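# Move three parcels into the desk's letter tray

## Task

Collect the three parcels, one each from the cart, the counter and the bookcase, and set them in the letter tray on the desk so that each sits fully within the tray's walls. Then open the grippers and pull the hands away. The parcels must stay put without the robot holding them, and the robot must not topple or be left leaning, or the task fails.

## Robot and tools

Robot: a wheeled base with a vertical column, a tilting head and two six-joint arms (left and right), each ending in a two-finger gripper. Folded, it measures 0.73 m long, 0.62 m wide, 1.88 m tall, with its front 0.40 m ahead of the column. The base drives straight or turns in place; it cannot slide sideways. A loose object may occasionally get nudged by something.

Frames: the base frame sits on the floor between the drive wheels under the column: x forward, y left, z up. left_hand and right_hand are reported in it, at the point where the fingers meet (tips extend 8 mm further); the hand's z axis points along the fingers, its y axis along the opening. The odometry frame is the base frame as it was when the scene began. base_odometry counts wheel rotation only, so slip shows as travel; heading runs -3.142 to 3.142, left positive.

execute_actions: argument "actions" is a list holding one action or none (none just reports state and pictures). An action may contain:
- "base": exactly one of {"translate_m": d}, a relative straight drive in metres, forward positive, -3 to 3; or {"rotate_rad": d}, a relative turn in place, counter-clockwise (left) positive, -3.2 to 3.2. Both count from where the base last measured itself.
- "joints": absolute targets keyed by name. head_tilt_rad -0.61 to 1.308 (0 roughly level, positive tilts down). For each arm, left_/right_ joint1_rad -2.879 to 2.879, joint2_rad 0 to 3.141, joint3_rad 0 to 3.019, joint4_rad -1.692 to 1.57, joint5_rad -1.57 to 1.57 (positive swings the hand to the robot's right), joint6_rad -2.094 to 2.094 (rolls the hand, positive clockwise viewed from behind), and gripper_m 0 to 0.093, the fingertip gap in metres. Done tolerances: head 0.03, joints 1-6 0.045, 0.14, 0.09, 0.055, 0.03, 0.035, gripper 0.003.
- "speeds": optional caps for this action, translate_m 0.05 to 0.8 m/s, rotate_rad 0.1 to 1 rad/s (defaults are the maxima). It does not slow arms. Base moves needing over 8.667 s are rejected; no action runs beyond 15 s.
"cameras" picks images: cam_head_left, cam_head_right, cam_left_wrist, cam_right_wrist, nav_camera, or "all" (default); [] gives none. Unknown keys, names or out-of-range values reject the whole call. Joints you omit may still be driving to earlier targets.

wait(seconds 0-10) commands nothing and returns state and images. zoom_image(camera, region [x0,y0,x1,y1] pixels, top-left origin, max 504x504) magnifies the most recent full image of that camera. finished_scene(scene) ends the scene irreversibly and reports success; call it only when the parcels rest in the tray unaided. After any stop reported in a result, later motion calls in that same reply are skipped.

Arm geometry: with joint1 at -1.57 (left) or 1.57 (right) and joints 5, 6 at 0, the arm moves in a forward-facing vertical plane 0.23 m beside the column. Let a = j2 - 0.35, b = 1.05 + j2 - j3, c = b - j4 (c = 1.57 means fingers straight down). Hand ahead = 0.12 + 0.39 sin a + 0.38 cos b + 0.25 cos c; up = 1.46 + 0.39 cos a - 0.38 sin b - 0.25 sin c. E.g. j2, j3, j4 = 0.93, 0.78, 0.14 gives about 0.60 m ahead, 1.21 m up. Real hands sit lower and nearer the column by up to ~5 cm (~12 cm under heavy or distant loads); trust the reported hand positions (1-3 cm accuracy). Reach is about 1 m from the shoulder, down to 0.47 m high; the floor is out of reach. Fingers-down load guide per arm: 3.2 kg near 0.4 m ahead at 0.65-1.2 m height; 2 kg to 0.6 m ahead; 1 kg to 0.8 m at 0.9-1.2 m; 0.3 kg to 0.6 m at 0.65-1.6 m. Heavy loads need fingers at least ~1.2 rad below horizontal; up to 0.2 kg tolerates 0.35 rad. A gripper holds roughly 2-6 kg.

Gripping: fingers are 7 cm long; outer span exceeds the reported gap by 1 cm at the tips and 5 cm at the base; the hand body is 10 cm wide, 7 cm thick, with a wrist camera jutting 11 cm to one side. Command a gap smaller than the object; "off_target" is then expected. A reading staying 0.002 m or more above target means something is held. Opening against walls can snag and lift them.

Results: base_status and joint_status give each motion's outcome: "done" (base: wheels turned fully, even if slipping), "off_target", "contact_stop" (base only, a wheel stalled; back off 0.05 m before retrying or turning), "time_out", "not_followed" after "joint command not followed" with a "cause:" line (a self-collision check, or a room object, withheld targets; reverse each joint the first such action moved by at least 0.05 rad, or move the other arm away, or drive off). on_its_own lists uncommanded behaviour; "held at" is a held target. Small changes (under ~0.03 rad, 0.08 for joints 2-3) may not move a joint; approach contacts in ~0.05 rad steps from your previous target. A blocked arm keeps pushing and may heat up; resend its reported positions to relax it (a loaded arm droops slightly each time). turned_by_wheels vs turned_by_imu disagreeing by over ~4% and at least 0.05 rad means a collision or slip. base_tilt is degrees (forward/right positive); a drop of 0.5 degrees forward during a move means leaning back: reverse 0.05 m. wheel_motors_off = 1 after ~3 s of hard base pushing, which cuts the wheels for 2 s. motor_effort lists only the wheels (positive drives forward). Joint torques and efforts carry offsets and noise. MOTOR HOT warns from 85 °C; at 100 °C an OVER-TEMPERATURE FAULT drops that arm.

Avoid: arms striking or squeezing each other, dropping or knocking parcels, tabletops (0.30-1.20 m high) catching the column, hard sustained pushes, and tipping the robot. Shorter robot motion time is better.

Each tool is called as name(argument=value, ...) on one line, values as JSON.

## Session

execute_actions(actions=[])

Scene clock: 0.00 s.
Joint torques (N m, as the arm reports them, + toward a larger angle): no reading
base_odometry: x=+0.000 y=+0.000 heading=+0.000 (m, m, rad; odometry frame)
turned_by_wheels: +0.000 (rad since the last result)
turned_by_imu: +0.000 (rad since the last result)
base_tilt: forward=+0.2 right=-0.5 (deg)
base_status: not commanded
joint_positions: head_tilt_rad=+0.863 left_joint1_rad=-1.582 left_joint2_rad=+0.895 left_joint3_rad=+0.415 left_joint4_rad=-0.902 left_joint5_rad=-0.008 left_joint6_rad=-0.046 left_gripper_m=+0.095 right_joint1_rad=+1.569 right_joint2_rad=+0.867 right_joint3_rad=+0.422 right_joint4_rad=-0.958 right_joint5_rad=+0.054 right_joint6_rad=+0.039 right_gripper_m=+0.095
joint_status: not commanded
wheel_motors_off: 0
motor_effort: left_wheel=+2 right_wheel=+2 (%)
left_hand: x=+0.1550 y=+0.2235 z=+1.2424 quat_wxyz=(+0.416, +0.015, -0.909, -0.010) (m; base frame)
right_hand: x=+0.1562 y=-0.2350 z=+1.2527 quat_wxyz=(+0.425, -0.007, -0.905, +0.033) (m; base frame)
pictures: cam_head_left, cam_head_right, cam_left_wrist, cam_right_wrist, nav_camera
Images, in order (width x height): cam_head_left 504x504, cam_head_right 504x504, cam_left_wrist 616x616, cam_right_wrist 616x616, nav_camera 504x504.

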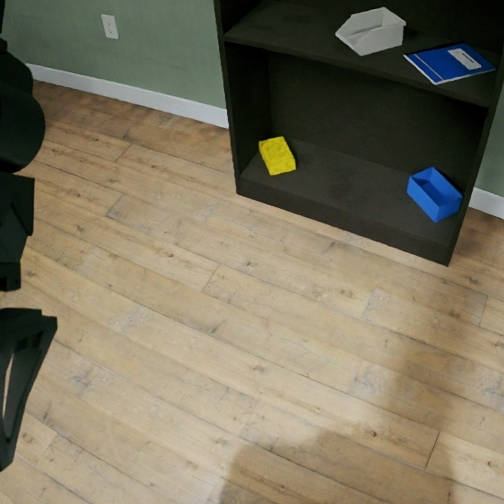

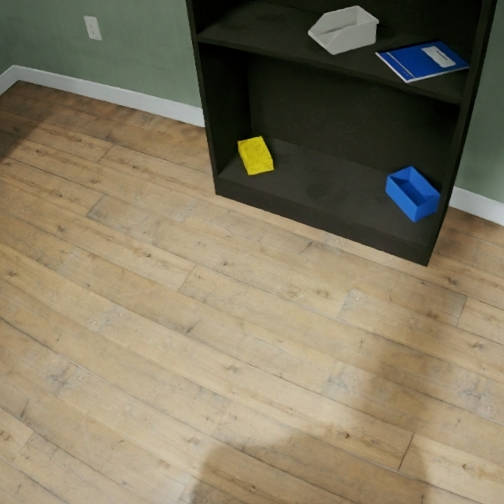

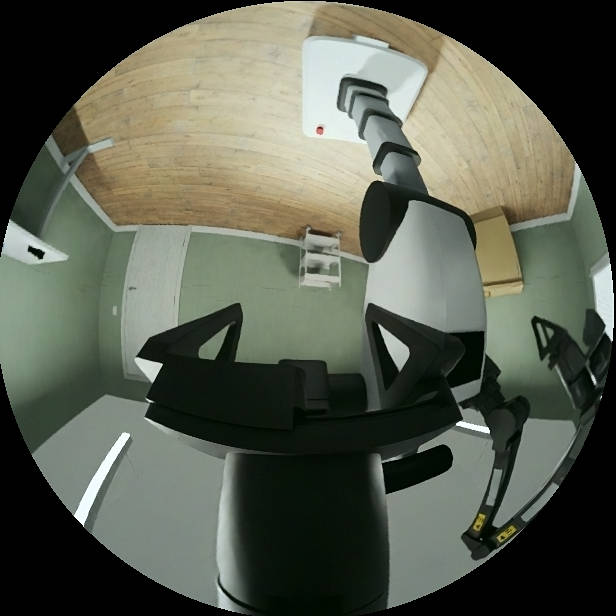

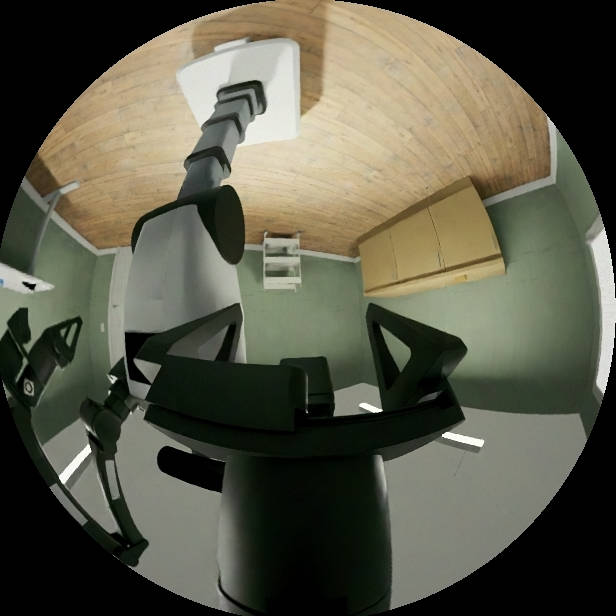

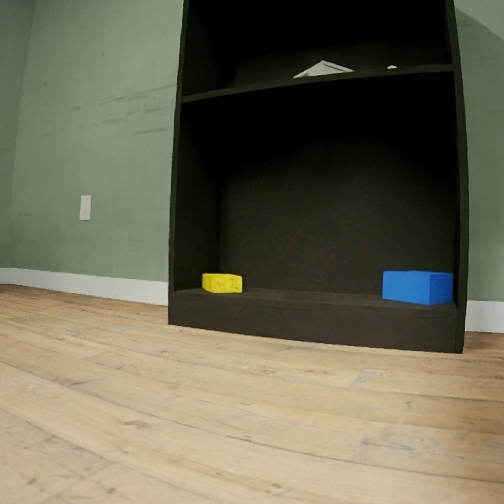

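zoom_image(camera="cam_right_wrist", region=[230, 160, 530, 320])

zoom_image(camera="cam_left_wrist", region=[0, 120, 200, 300])

zoom_image(camera="cam_left_wrist", region=[270, 210, 370, 310])

Region (230, 160, 530, 320) of cam_right_wrist's 616x616 image, scaled by 1.680, with more detail than that image has; it fills the top 269 rows of this view, and the rest is white.

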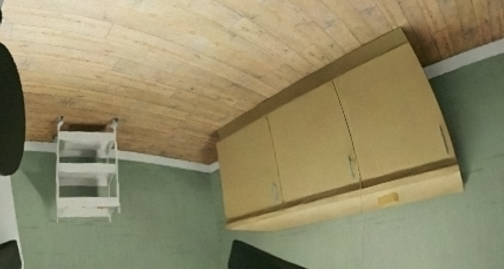

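Region (0, 120, 200, 300) of cam_left_wrist's 616x616 image, scaled by 2.520, with more detail than that image has; it fills the top 454 rows of this view, and the rest is white.

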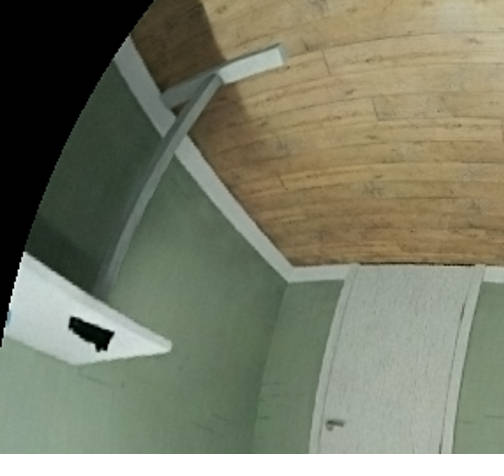

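Region (270, 210, 370, 310) of cam_left_wrist's 616x616 image, scaled by 5.040, with more detail than that image has.

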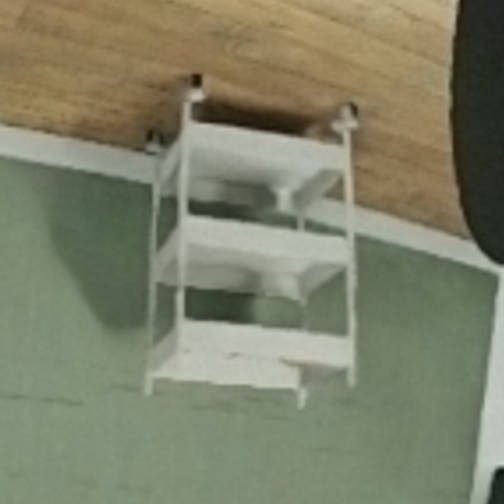

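execute_actions(actions=[{"base": {"translate_m": 0.4}, "joints": {"head_tilt_rad": 0.42}}], cameras=["cam_head_left", "cam_head_right"])

Scene clock: 23.97 s.
Joint torques (N m, as the arm reports them, + toward a larger angle): left_arm=[-0.26 -8.71 -1.05 -1.02  0.05  0.08] | right_arm=[-0.37 -9.38 -0.46 -1.32  0.09  0.  ]
base_odometry: x=+0.400 y=+0.000 heading=+0.000 (m, m, rad; odometry frame)
turned_by_wheels: +0.000 (rad since the last result)
turned_by_imu: +0.003 (rad since the last result)
base_tilt: forward=+0.2 right=-0.5 (deg)
base_status: done
joint_positions: head_tilt_rad=+0.438 left_joint1_rad=-1.582 left_joint2_rad=+0.895 left_joint3_rad=+0.415 left_joint4_rad=-0.902 left_joint5_rad=-0.008 left_joint6_rad=-0.046 left_gripper_m=+0.095 right_joint1_rad=+1.569 right_joint2_rad=+0.866 right_joint3_rad=+0.422 right_joint4_rad=-0.958 right_joint5_rad=+0.054 right_joint6_rad=+0.039 right_gripper_m=+0.095
joint_status: all done
wheel_motors_off: 0
motor_effort: left_wheel=+0(46) right_wheel=+0(45) (%)
left_hand: x=+0.1554 y=+0.2235 z=+1.2422 quat_wxyz=(+0.416, +0.015, -0.909, -0.010) (m; base frame)
right_hand: x=+0.1563 y=-0.2350 z=+1.2527 quat_wxyz=(+0.425, -0.007, -0.905, +0.033) (m; base frame)
pictures: cam_head_left, cam_head_right
Images, in order (width x height): cam_head_left 504x504, cam_head_right 504x504.

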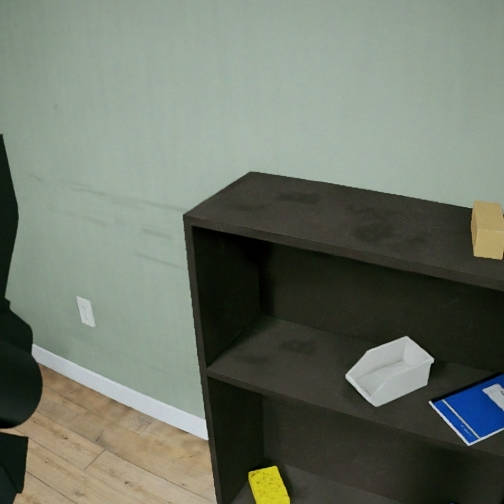

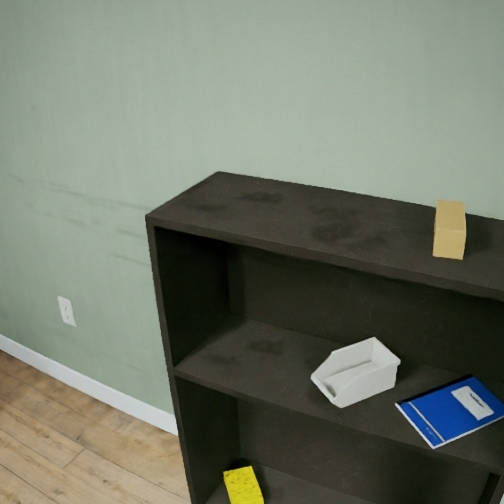

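zoom_image(camera="cam_head_right", region=[384, 180, 504, 300])

zoom_image(camera="cam_head_left", region=[384, 180, 504, 300])

Region (384, 180, 504, 300) of cam_head_right's 504x504 image, scaled by 4.200, with more detail than that image has.

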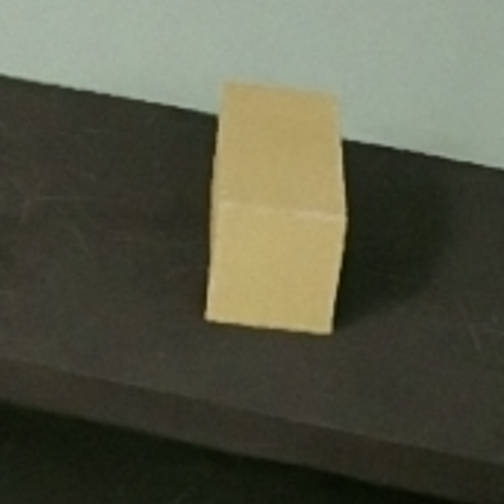

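Region (384, 180, 504, 300) of cam_head_left's 504x504 image, scaled by 4.200, with more detail than that image has.

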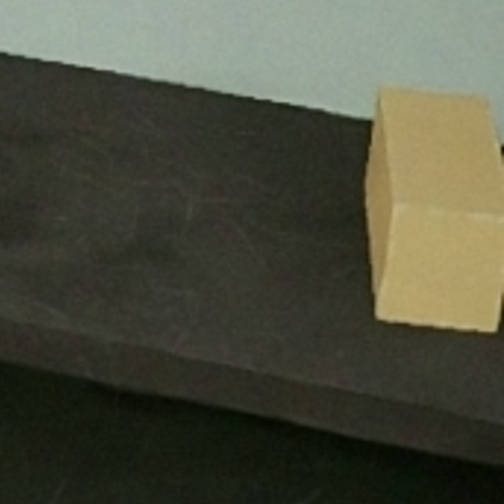

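execute_actions(actions=[{"base": {"rotate_rad": -0.113}, "joints": {"right_joint1_rad": 1.571, "right_joint2_rad": 1.17, "right_joint3_rad": 1.35, "right_joint4_rad": -0.665, "right_joint5_rad": -0.01, "right_joint6_rad": 0.07, "right_gripper_m": 0.093, "head_tilt_rad": 0.5}}], cameras=["cam_head_left", "cam_head_right", "cam_right_wrist"])

Scene clock: 110.50 s.
Joint torques (N m, as the arm reports them, + toward a larger angle): left_arm=[-0.24 -8.41 -0.94 -1.13  0.02  0.08] | right_arm=[ -0.31 -21.88   8.61   0.56  -0.02   0.11]
base_odometry: x=+0.400 y=+0.000 heading=-0.112 (m, m, rad; odometry frame)
turned_by_wheels: -0.112 (rad since the last result)
turned_by_imu: -0.109 (rad since the last result)
base_tilt: forward=+0.2 right=-0.5 (deg)
base_status: done
joint_positions: head_tilt_rad=+0.504 left_joint1_rad=-1.582 left_joint2_rad=+0.895 left_joint3_rad=+0.415 left_joint4_rad=-0.902 left_joint5_rad=-0.008 left_joint6_rad=-0.046 left_gripper_m=+0.095 right_joint1_rad=+1.569 right_joint2_rad=+1.162 right_joint3_rad=+1.329 right_joint4_rad=-0.668 right_joint5_rad=-0.008 right_joint6_rad=+0.059 right_gripper_m=+0.093
joint_status: all done
wheel_motors_off: 0
motor_effort: left_wheel=+0(31) right_wheel=-1(33) (%)
left_hand: x=+0.1554 y=+0.2235 z=+1.2422 quat_wxyz=(+0.416, +0.015, -0.909, -0.010) (m; base frame)
right_hand: x=+0.6529 y=-0.2248 z=+1.1795 quat_wxyz=(-0.011, -0.030, -0.999, -0.004) (m; base frame)
pictures: cam_head_left, cam_head_right, cam_right_wrist
Images, in order (width x height): cam_head_left 504x504, cam_head_right 504x504, cam_right_wrist 616x616.

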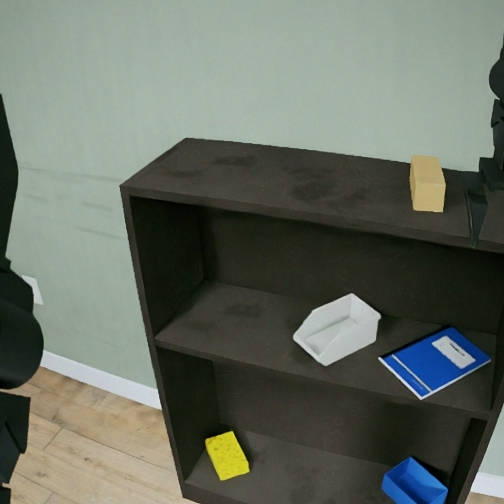

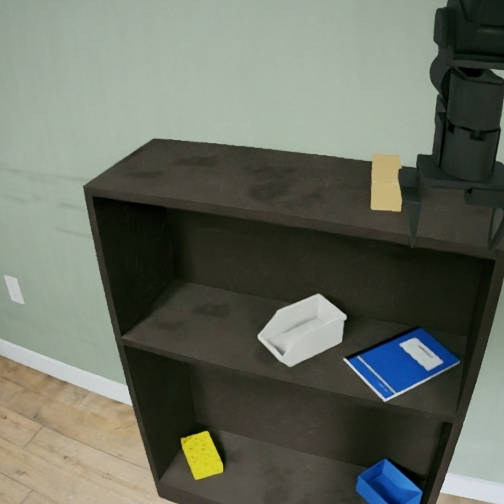

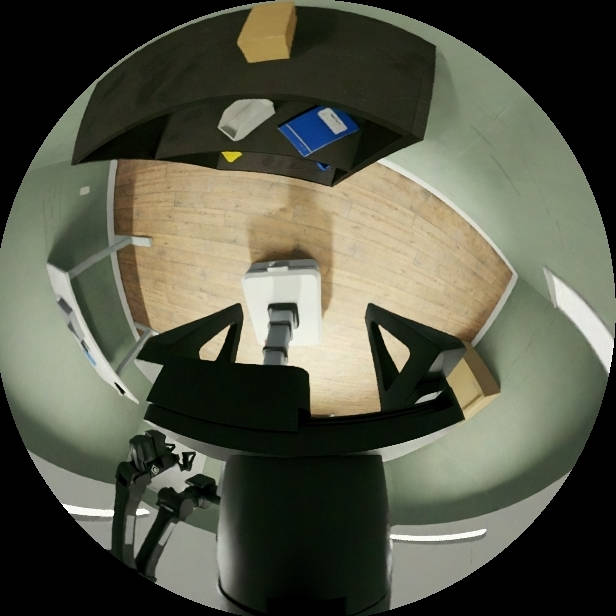

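zoom_image(camera="cam_head_left", region=[380, 140, 500, 260])

zoom_image(camera="cam_head_right", region=[330, 140, 450, 260])

zoom_image(camera="cam_right_wrist", region=[200, 0, 360, 160])

zoom_image(camera="cam_right_wrist", region=[20, 220, 220, 420])

Region (380, 140, 500, 260) of cam_head_left's 504x504 image, scaled by 4.200, with more detail than that image has.

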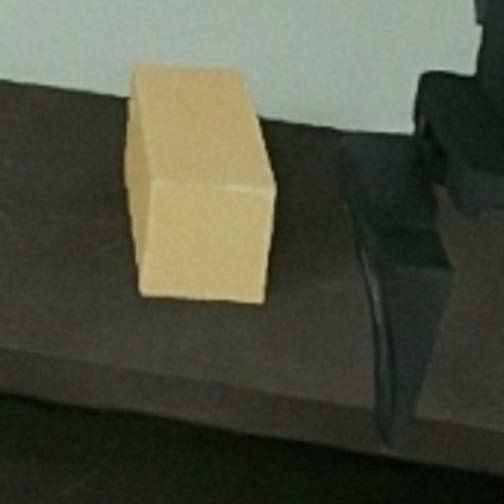

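Region (330, 140, 450, 260) of cam_head_right's 504x504 image, scaled by 4.200, with more detail than that image has.

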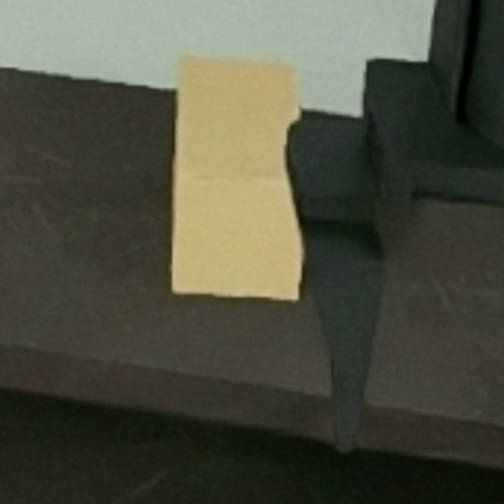

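Region (200, 0, 360, 160) of cam_right_wrist's 616x616 image, scaled by 3.150, with more detail than that image has.

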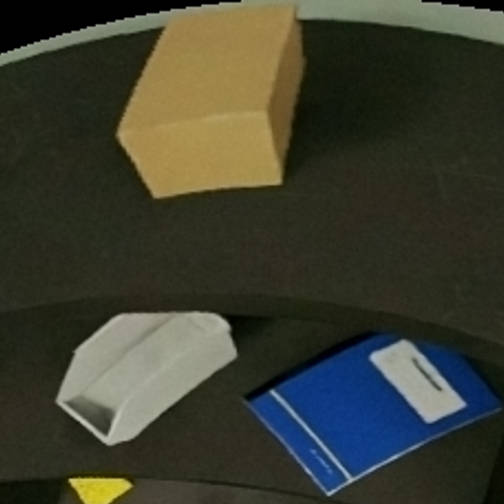

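Region (20, 220, 220, 420) of cam_right_wrist's 616x616 image, scaled by 2.520, with more detail than that image has.

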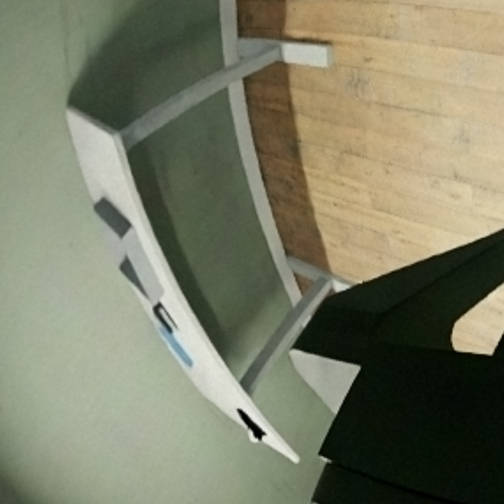

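execute_actions(actions=[{"base": {"translate_m": 0.385}, "joints": {"right_joint1_rad": 1.61, "right_joint4_rad": -0.69, "right_joint6_rad": 0.11, "head_tilt_rad": 0.62}}], cameras=["cam_head_right", "cam_right_wrist", "cam_left_wrist"])

Scene clock: 153.57 s.
Joint torques (N m, as the arm reports them, + toward a larger angle): left_arm=[-0.01 -8.91 -1.37 -1.1   0.03  0.11] | right_arm=[ -0.12 -21.71   8.33   0.16  -0.02   0.13]
base_odometry: x=+0.783 y=-0.043 heading=-0.112 (m, m, rad; odometry frame)
turned_by_wheels: +0.000 (rad since the last result)
turned_by_imu: +0.002 (rad since the last result)
base_tilt: forward=+0.2 right=-0.5 (deg)
base_status: done
joint_positions: head_tilt_rad=+0.624 left_joint1_rad=-1.582 left_joint2_rad=+0.895 left_joint3_rad=+0.417 left_joint4_rad=-0.902 left_joint5_rad=-0.008 left_joint6_rad=-0.046 left_gripper_m=+0.095 right_joint1_rad=+1.612 right_joint2_rad=+1.163 right_joint3_rad=+1.331 right_joint4_rad=-0.683 right_joint5_rad=-0.009 right_joint6_rad=+0.097 right_gripper_m=+0.093
joint_status: all done
wheel_motors_off: 0
motor_effort: left_wheel=+0(39) right_wheel=+0(51) (%)
left_hand: x=+0.1565 y=+0.2235 z=+1.2419 quat_wxyz=(+0.415, +0.015, -0.910, -0.010) (m; base frame)
right_hand: x=+0.6497 y=-0.2025 z=+1.1799 quat_wxyz=(-0.003, -0.038, -0.999, -0.022) (m; base frame)
pictures: cam_head_right, cam_left_wrist, cam_right_wrist
Images, in order (width x height): cam_head_right 504x504, cam_left_wrist 616x616, cam_right_wrist 616x616.

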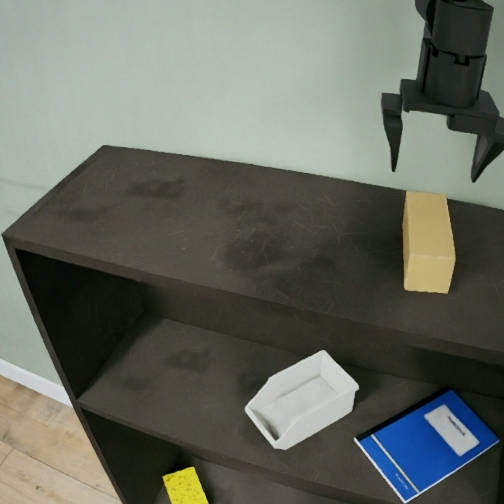

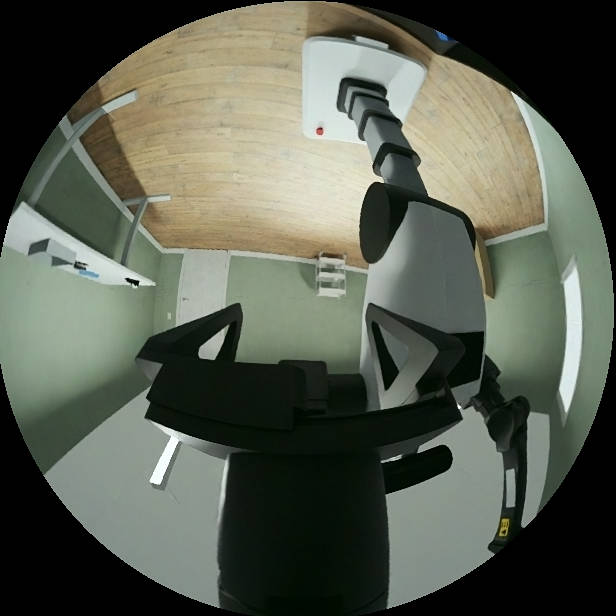

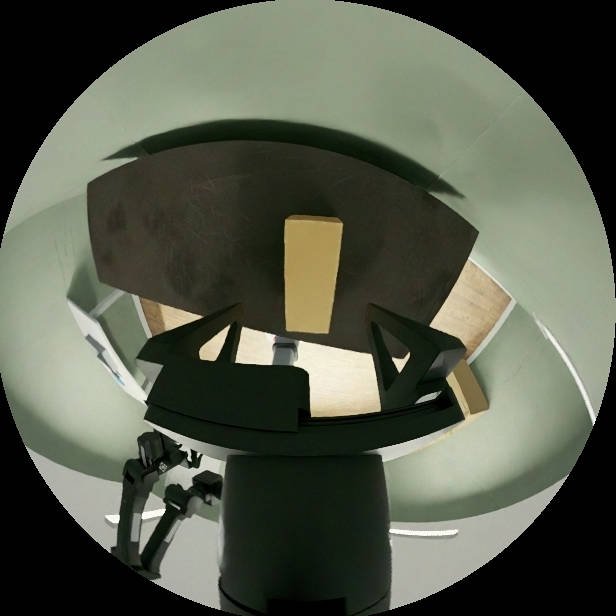

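execute_actions(actions=[{"joints": {"right_joint2_rad": 1.338, "right_joint4_rad": -0.50, "right_joint6_rad": 0.15}}], cameras=["cam_head_right", "cam_right_wrist"])

Scene clock: 165.37 s.
Joint torques (N m, as the arm reports them, + toward a larger angle): left_arm=[-0.55 -9.05 -1.21 -1.29  0.03  0.1 ] | right_arm=[ -0.01 -23.2    6.9    0.88  -0.03   0.14]
base_odometry: x=+0.783 y=-0.043 heading=-0.112 (m, m, rad; odometry frame)
turned_by_wheels: +0.000 (rad since the last result)
turned_by_imu: +0.002 (rad since the last result)
base_tilt: forward=+0.2 right=-0.5 (deg)
base_status: not commanded
joint_positions: head_tilt_rad=+0.624 left_joint1_rad=-1.582 left_joint2_rad=+0.895 left_joint3_rad=+0.417 left_joint4_rad=-0.902 left_joint5_rad=-0.008 left_joint6_rad=-0.046 left_gripper_m=+0.095 right_joint1_rad=+1.612 right_joint2_rad=+1.349 right_joint3_rad=+1.331 right_joint4_rad=-0.512 right_joint5_rad=-0.008 right_joint6_rad=+0.135 right_gripper_m=+0.093
joint_status: all done
wheel_motors_off: 0
motor_effort: left_wheel=+0(0) right_wheel=+0(0) (%)
left_hand: x=+0.1565 y=+0.2235 z=+1.2419 quat_wxyz=(+0.415, +0.015, -0.910, -0.010) (m; base frame)
right_hand: x=+0.6314 y=-0.1996 z=+1.0837 quat_wxyz=(+0.005, -0.057, -0.998, -0.022) (m; base frame)
pictures: cam_head_right, cam_right_wrist
Images, in order (width x height): cam_head_right 504x504, cam_right_wrist 616x616.

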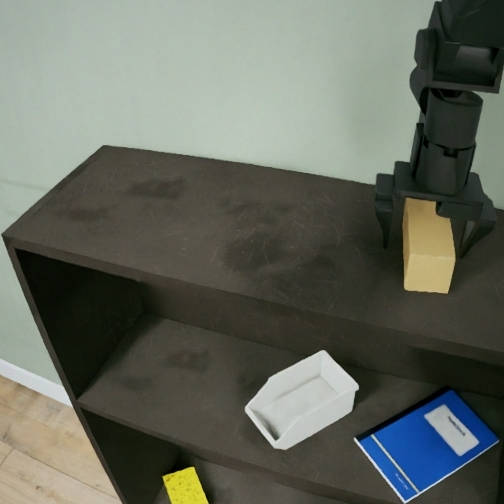

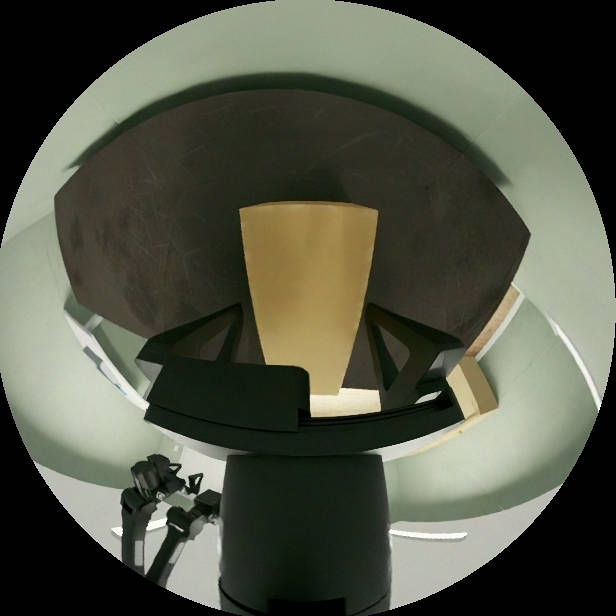

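execute_actions(actions=[{"joints": {"right_gripper_m": 0.02}}], cameras=["cam_left_wrist", "cam_right_wrist"])

Scene clock: 171.60 s.
Joint torques (N m, as the arm reports them, + toward a larger angle): left_arm=[-0.43 -8.32 -1.19 -1.23  0.01  0.1 ] | right_arm=[ -0.1  -23.45   6.9    0.85  -0.04   0.13]
base_odometry: x=+0.783 y=-0.043 heading=-0.112 (m, m, rad; odometry frame)
turned_by_wheels: +0.000 (rad since the last result)
turned_by_imu: +0.001 (rad since the last result)
base_tilt: forward=+0.2 right=-0.6 (deg)
base_status: not commanded
joint_positions: head_tilt_rad=+0.624 left_joint1_rad=-1.582 left_joint2_rad=+0.895 left_joint3_rad=+0.417 left_joint4_rad=-0.902 left_joint5_rad=-0.008 left_joint6_rad=-0.046 left_gripper_m=+0.095 right_joint1_rad=+1.612 right_joint2_rad=+1.349 right_joint3_rad=+1.331 right_joint4_rad=-0.512 right_joint5_rad=-0.008 right_joint6_rad=+0.136 right_gripper_m=+0.052
joint_status: right_gripper_m off_target (ended at +0.052, target +0.020)
wheel_motors_off: 0
motor_effort: left_wheel=-1(0) right_wheel=+0(0) (%)
left_hand: x=+0.1565 y=+0.2235 z=+1.2419 quat_wxyz=(+0.415, +0.015, -0.910, -0.010) (m; base frame)
right_hand: x=+0.6315 y=-0.1996 z=+1.0837 quat_wxyz=(+0.004, -0.058, -0.998, -0.021) (m; base frame)
pictures: cam_left_wrist, cam_right_wrist
Images, in order (width x height): cam_left_wrist 616x616, cam_right_wrist 616x616.

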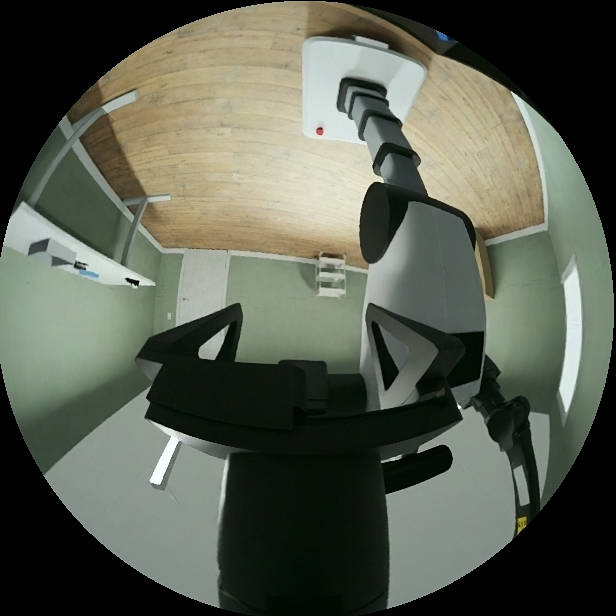

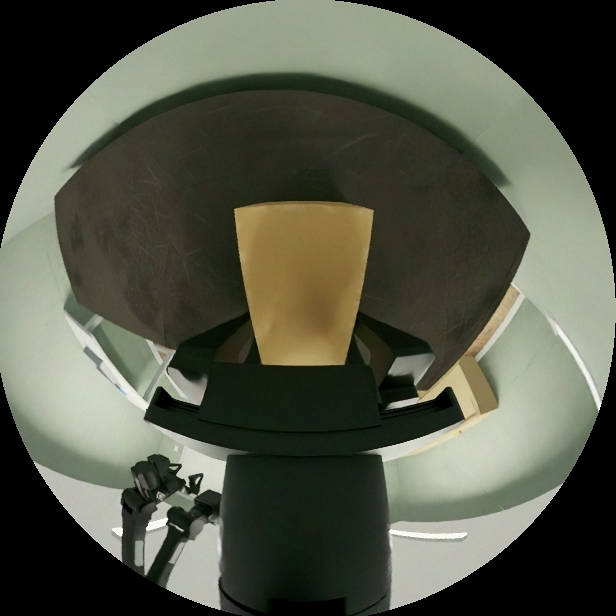

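zoom_image(camera="cam_left_wrist", region=[0, 70, 240, 310])

Region (0, 70, 240, 310) of cam_left_wrist's 616x616 image, scaled by 2.100, with more detail than that image has.

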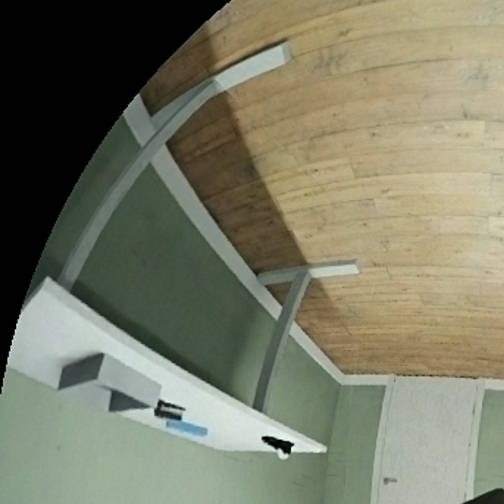

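execute_actions(actions=[{"base": {"translate_m": -0.55}, "joints": {"right_joint2_rad": 1.14, "right_joint4_rad": -0.72, "head_tilt_rad": 0.4}}], cameras=["cam_head_right"])

execute_actions(actions=[{"base": {"rotate_rad": 1.323}, "joints": {"right_joint1_rad": 1.565, "right_joint6_rad": 0.03}}], cameras=["cam_head_left", "cam_head_right", "nav_camera", "cam_left_wrist"])

Scene clock: 224.27 s.
Joint torques (N m, as the arm reports them, + toward a larger angle): left_arm=[ 0.1  -8.31 -0.98 -1.16  0.05  0.07] | right_arm=[ -0.18 -22.22   8.25   0.08  -0.04   0.12]
base_odometry: x=+0.236 y=+0.019 heading=-0.112 (m, m, rad; odometry frame)
turned_by_wheels: +0.000 (rad since the last result)
turned_by_imu: +0.001 (rad since the last result)
base_tilt: forward=+0.2 right=-0.5 (deg)
base_status: done
joint_positions: head_tilt_rad=+0.418 left_joint1_rad=-1.582 left_joint2_rad=+0.895 left_joint3_rad=+0.412 left_joint4_rad=-0.902 left_joint5_rad=-0.008 left_joint6_rad=-0.046 left_gripper_m=+0.095 right_joint1_rad=+1.612 right_joint2_rad=+1.142 right_joint3_rad=+1.334 right_joint4_rad=-0.713 right_joint5_rad=-0.008 right_joint6_rad=+0.136 right_gripper_m=+0.052
joint_status: all done
wheel_motors_off: 0
motor_effort: left_wheel=+0(35) right_wheel=+0(34) (%)
left_hand: x=+0.1536 y=+0.2235 z=+1.2428 quat_wxyz=(+0.417, +0.015, -0.909, -0.010) (m; base frame)
right_hand: x=+0.6500 y=-0.2031 z=+1.1920 quat_wxyz=(+0.000, -0.058, -0.998, -0.022) (m; base frame)
pictures: cam_head_right
Images, in order (width x height): cam_head_right 504x504.

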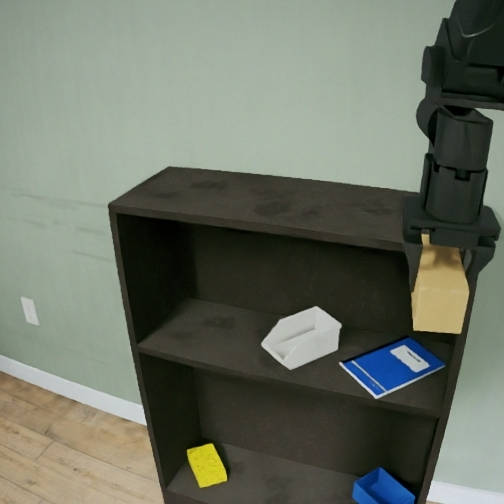

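Scene clock: 226.90 s.
Joint torques (N m, as the arm reports them, + toward a larger angle): left_arm=[-0.78 -8.74 -0.82 -1.17  0.04  0.12] | right_arm=[ -0.36 -22.37   8.24   0.07   0.01  -0.13]
base_odometry: x=+0.236 y=+0.019 heading=+1.211 (m, m, rad; odometry frame)
turned_by_wheels: +1.323 (rad since the last result)
turned_by_imu: +1.314 (rad since the last result)
base_tilt: forward=+0.2 right=-0.6 (deg)
base_status: done
joint_positions: head_tilt_rad=+0.418 left_joint1_rad=-1.582 left_joint2_rad=+0.895 left_joint3_rad=+0.412 left_joint4_rad=-0.902 left_joint5_rad=-0.008 left_joint6_rad=-0.046 left_gripper_m=+0.095 right_joint1_rad=+1.564 right_joint2_rad=+1.142 right_joint3_rad=+1.334 right_joint4_rad=-0.713 right_joint5_rad=-0.009 right_joint6_rad=+0.043 right_gripper_m=+0.052
joint_status: all done
wheel_motors_off: 0
motor_effort: left_wheel=+0(32) right_wheel=+0(39) (%)
left_hand: x=+0.1536 y=+0.2235 z=+1.2428 quat_wxyz=(+0.417, +0.015, -0.909, -0.010) (m; base frame)
right_hand: x=+0.6502 y=-0.2275 z=+1.1916 quat_wxyz=(-0.002, -0.023, -1.000, -0.001) (m; base frame)
pictures: cam_head_left, cam_head_right, cam_left_wrist, nav_camera
Images, in order (width x height): cam_head_left 504x504, cam_head_right 504x504, cam_left_wrist 616x616, nav_camera 504x504.

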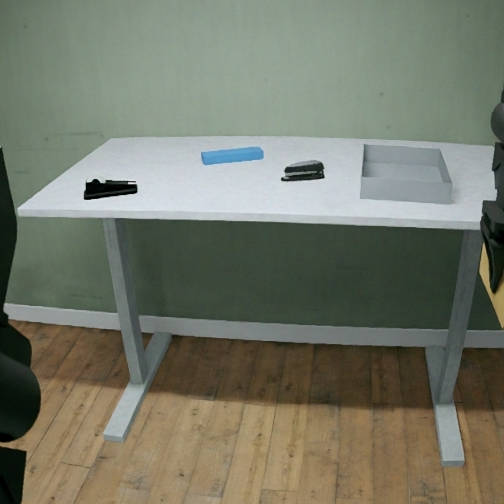

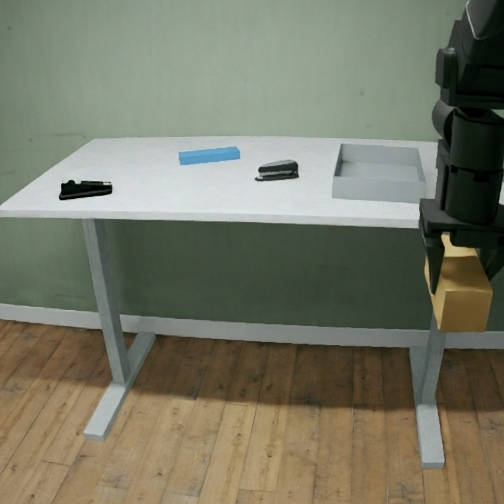

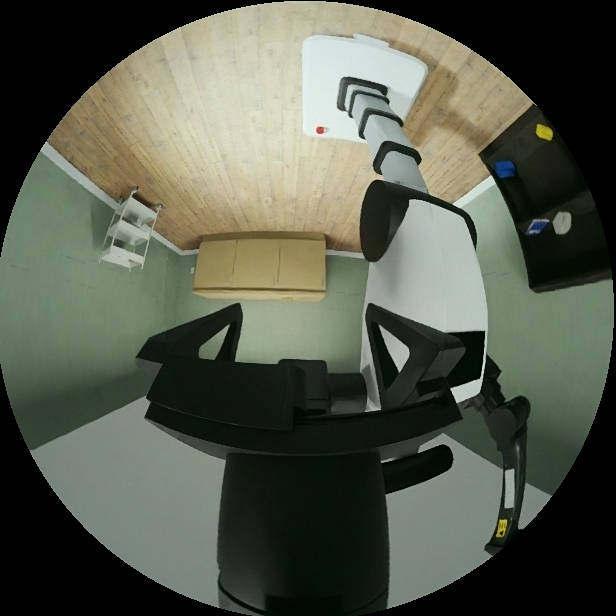

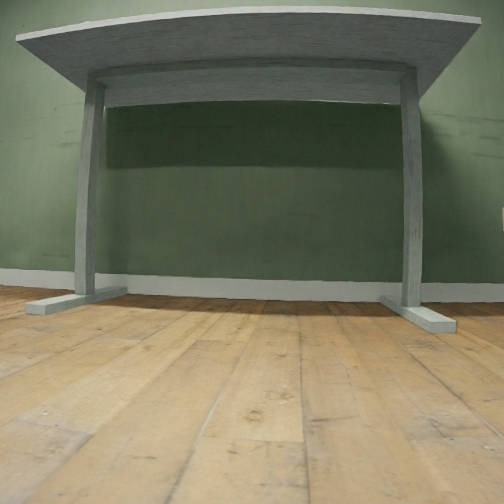

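zoom_image(camera="cam_head_left", region=[340, 120, 480, 240])

zoom_image(camera="cam_head_right", region=[310, 120, 450, 240])

zoom_image(camera="cam_left_wrist", region=[80, 170, 340, 320])

Region (340, 120, 480, 240) of cam_head_left's 504x504 image, scaled by 3.600, with more detail than that image has; it fills the top 432 rows of this view, and the rest is white.

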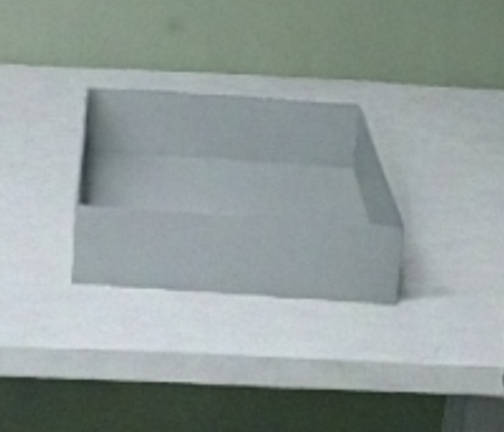

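Region (310, 120, 450, 240) of cam_head_right's 504x504 image, scaled by 3.600, with more detail than that image has; it fills the top 432 rows of this view, and the rest is white.

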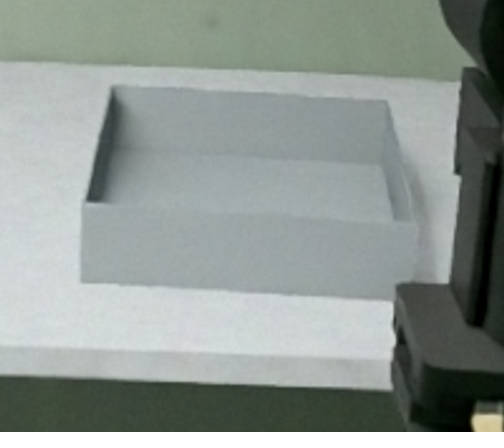

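Region (80, 170, 340, 320) of cam_left_wrist's 616x616 image, scaled by 1.938, with more detail than that image has; it fills the top 291 rows of this view, and the rest is white.

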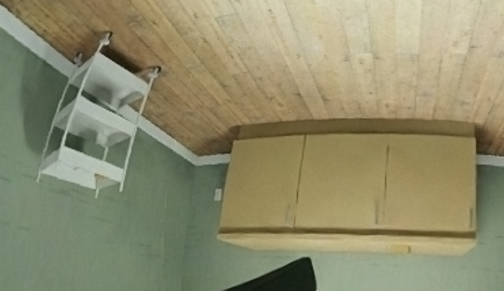

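execute_actions(actions=[{"base": {"translate_m": 1.08}, "joints": {"right_joint2_rad": 1.365, "right_joint3_rad": 1.54, "right_joint4_rad": -0.645, "right_joint6_rad": 0.13, "head_tilt_rad": 0.72}}], cameras=["cam_head_left", "cam_head_right", "cam_right_wrist"])

Scene clock: 263.43 s.
Joint torques (N m, as the arm reports them, + toward a larger angle): left_arm=[-0.79 -8.59 -0.97 -1.06  0.    0.1 ] | right_arm=[ -0.33 -26.28   9.26   0.65   0.01   0.12]
base_odometry: x=+0.617 y=+1.029 heading=+1.211 (m, m, rad; odometry frame)
turned_by_wheels: +0.000 (rad since the last result)
turned_by_imu: +0.004 (rad since the last result)
base_tilt: forward=+0.2 right=-0.6 (deg)
base_status: done
joint_positions: head_tilt_rad=+0.723 left_joint1_rad=-1.582 left_joint2_rad=+0.895 left_joint3_rad=+0.416 left_joint4_rad=-0.902 left_joint5_rad=-0.008 left_joint6_rad=-0.046 left_gripper_m=+0.095 right_joint1_rad=+1.564 right_joint2_rad=+1.387 right_joint3_rad=+1.507 right_joint4_rad=-0.651 right_joint5_rad=-0.009 right_joint6_rad=+0.118 right_gripper_m=+0.052
joint_status: all done
wheel_motors_off: 0
motor_effort: left_wheel=+0(43) right_wheel=+0(50) (%)
left_hand: x=+0.1556 y=+0.2235 z=+1.2422 quat_wxyz=(+0.416, +0.015, -0.909, -0.010) (m; base frame)
right_hand: x=+0.6833 y=-0.2281 z=+1.0993 quat_wxyz=(+0.004, -0.061, -0.998, -0.001) (m; base frame)
pictures: cam_head_left, cam_head_right, cam_right_wrist
Images, in order (width x height): cam_head_left 504x504, cam_head_right 504x504, cam_right_wrist 616x616.

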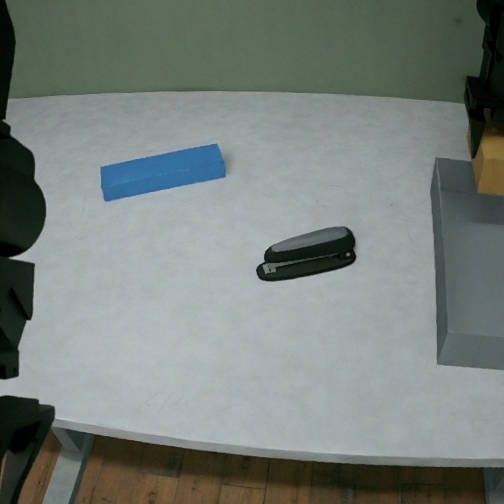

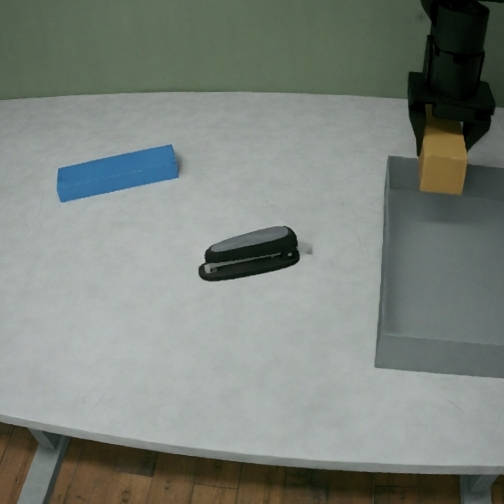

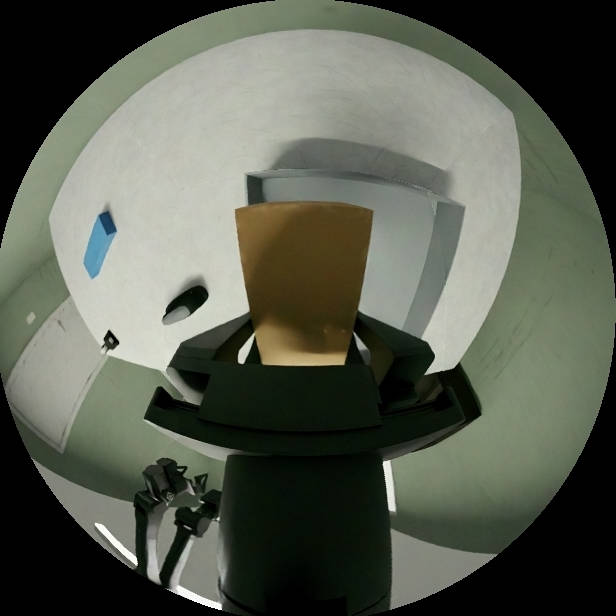

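zoom_image(camera="cam_right_wrist", region=[220, 120, 480, 380])

Region (220, 120, 480, 380) of cam_right_wrist's 616x616 image, scaled by 1.938, with more detail than that image has.

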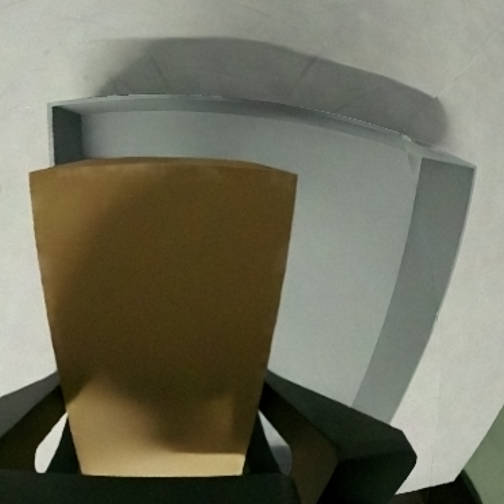

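execute_actions(actions=[{"joints": {"right_joint1_rad": 1.54, "right_joint2_rad": 1.578, "right_joint4_rad": -0.43, "right_joint6_rad": 0.165}}], cameras=["cam_head_right", "cam_right_wrist"])

Scene clock: 294.77 s.
Joint torques (N m, as the arm reports them, + toward a larger angle): left_arm=[-0.89 -8.85 -1.24 -1.17  0.04  0.09] | right_arm=[ -0.82 -25.91   6.14   0.83   0.07   0.13]
base_odometry: x=+0.617 y=+1.029 heading=+1.211 (m, m, rad; odometry frame)
turned_by_wheels: +0.000 (rad since the last result)
turned_by_imu: +0.002 (rad since the last result)
base_tilt: forward=+0.2 right=-0.6 (deg)
base_status: not commanded
joint_positions: head_tilt_rad=+0.723 left_joint1_rad=-1.582 left_joint2_rad=+0.895 left_joint3_rad=+0.416 left_joint4_rad=-0.902 left_joint5_rad=-0.008 left_joint6_rad=-0.046 left_gripper_m=+0.095 right_joint1_rad=+1.543 right_joint2_rad=+1.598 right_joint3_rad=+1.524 right_joint4_rad=-0.440 right_joint5_rad=-0.009 right_joint6_rad=+0.151 right_gripper_m=+0.051
joint_status: all done
wheel_motors_off: 0
motor_effort: left_wheel=+0(1) right_wheel=+0(1) (%)
left_hand: x=+0.1556 y=+0.2235 z=+1.2422 quat_wxyz=(+0.416, +0.015, -0.909, -0.010) (m; base frame)
right_hand: x=+0.6575 y=-0.2432 z=+0.9871 quat_wxyz=(-0.005, -0.082, -0.997, +0.007) (m; base frame)
pictures: cam_head_right, cam_right_wrist
Images, in order (width x height): cam_head_right 504x504, cam_right_wrist 616x616.

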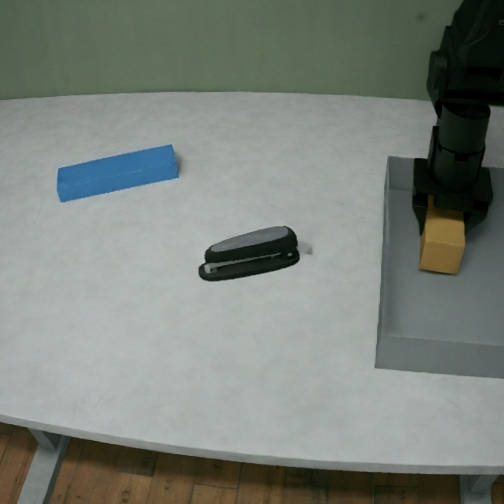

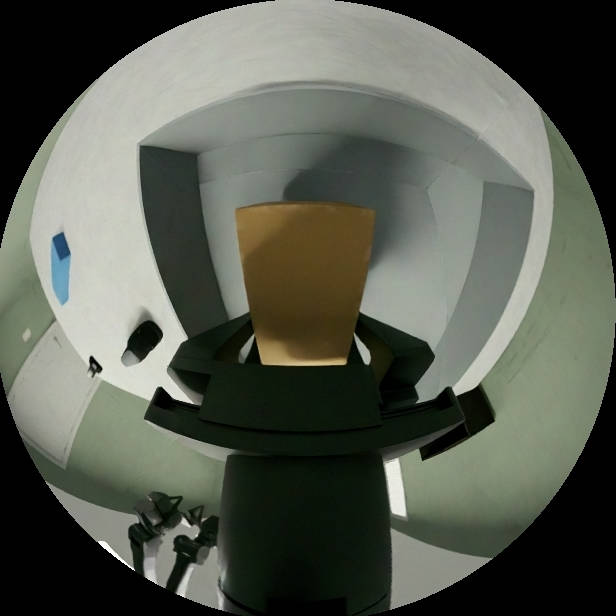

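execute_actions(actions=[{"base": {"translate_m": 0.03}, "joints": {"right_joint2_rad": 1.63, "right_joint1_rad": 1.56}}], cameras=["cam_head_right", "cam_right_wrist"])

Scene clock: 303.80 s.
Joint torques (N m, as the arm reports them, + toward a larger angle): left_arm=[-0.45 -8.47 -0.93 -1.17  0.06  0.13] | right_arm=[ -0.1  -23.02   5.81   0.71  -0.01   0.13]
base_odometry: x=+0.628 y=+1.057 heading=+1.210 (m, m, rad; odometry frame)
turned_by_wheels: +0.000 (rad since the last result)
turned_by_imu: +0.002 (rad since the last result)
base_tilt: forward=+0.2 right=-0.5 (deg)
base_status: done
joint_positions: head_tilt_rad=+0.723 left_joint1_rad=-1.582 left_joint2_rad=+0.895 left_joint3_rad=+0.416 left_joint4_rad=-0.902 left_joint5_rad=-0.008 left_joint6_rad=-0.046 left_gripper_m=+0.095 right_joint1_rad=+1.554 right_joint2_rad=+1.620 right_joint3_rad=+1.525 right_joint4_rad=-0.438 right_joint5_rad=-0.008 right_joint6_rad=+0.152 right_gripper_m=+0.051
joint_status: all done
wheel_motors_off: 0
motor_effort: left_wheel=+0(33) right_wheel=+0(36) (%)
left_hand: x=+0.1558 y=+0.2235 z=+1.2421 quat_wxyz=(+0.416, +0.015, -0.909, -0.010) (m; base frame)
right_hand: x=+0.6481 y=-0.2355 z=+0.9755 quat_wxyz=(+0.005, -0.080, -0.997, +0.003) (m; base frame)
pictures: cam_head_right, cam_right_wrist
Images, in order (width x height): cam_head_right 504x504, cam_right_wrist 616x616.

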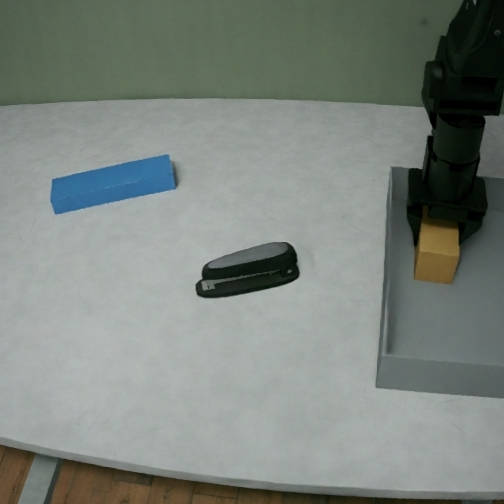

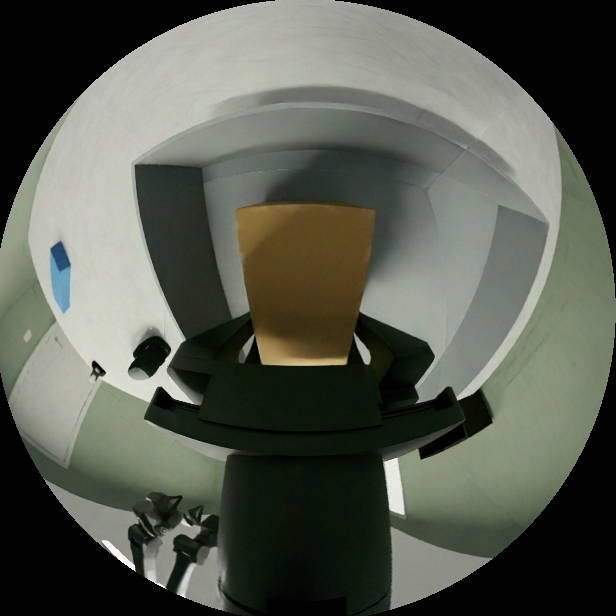

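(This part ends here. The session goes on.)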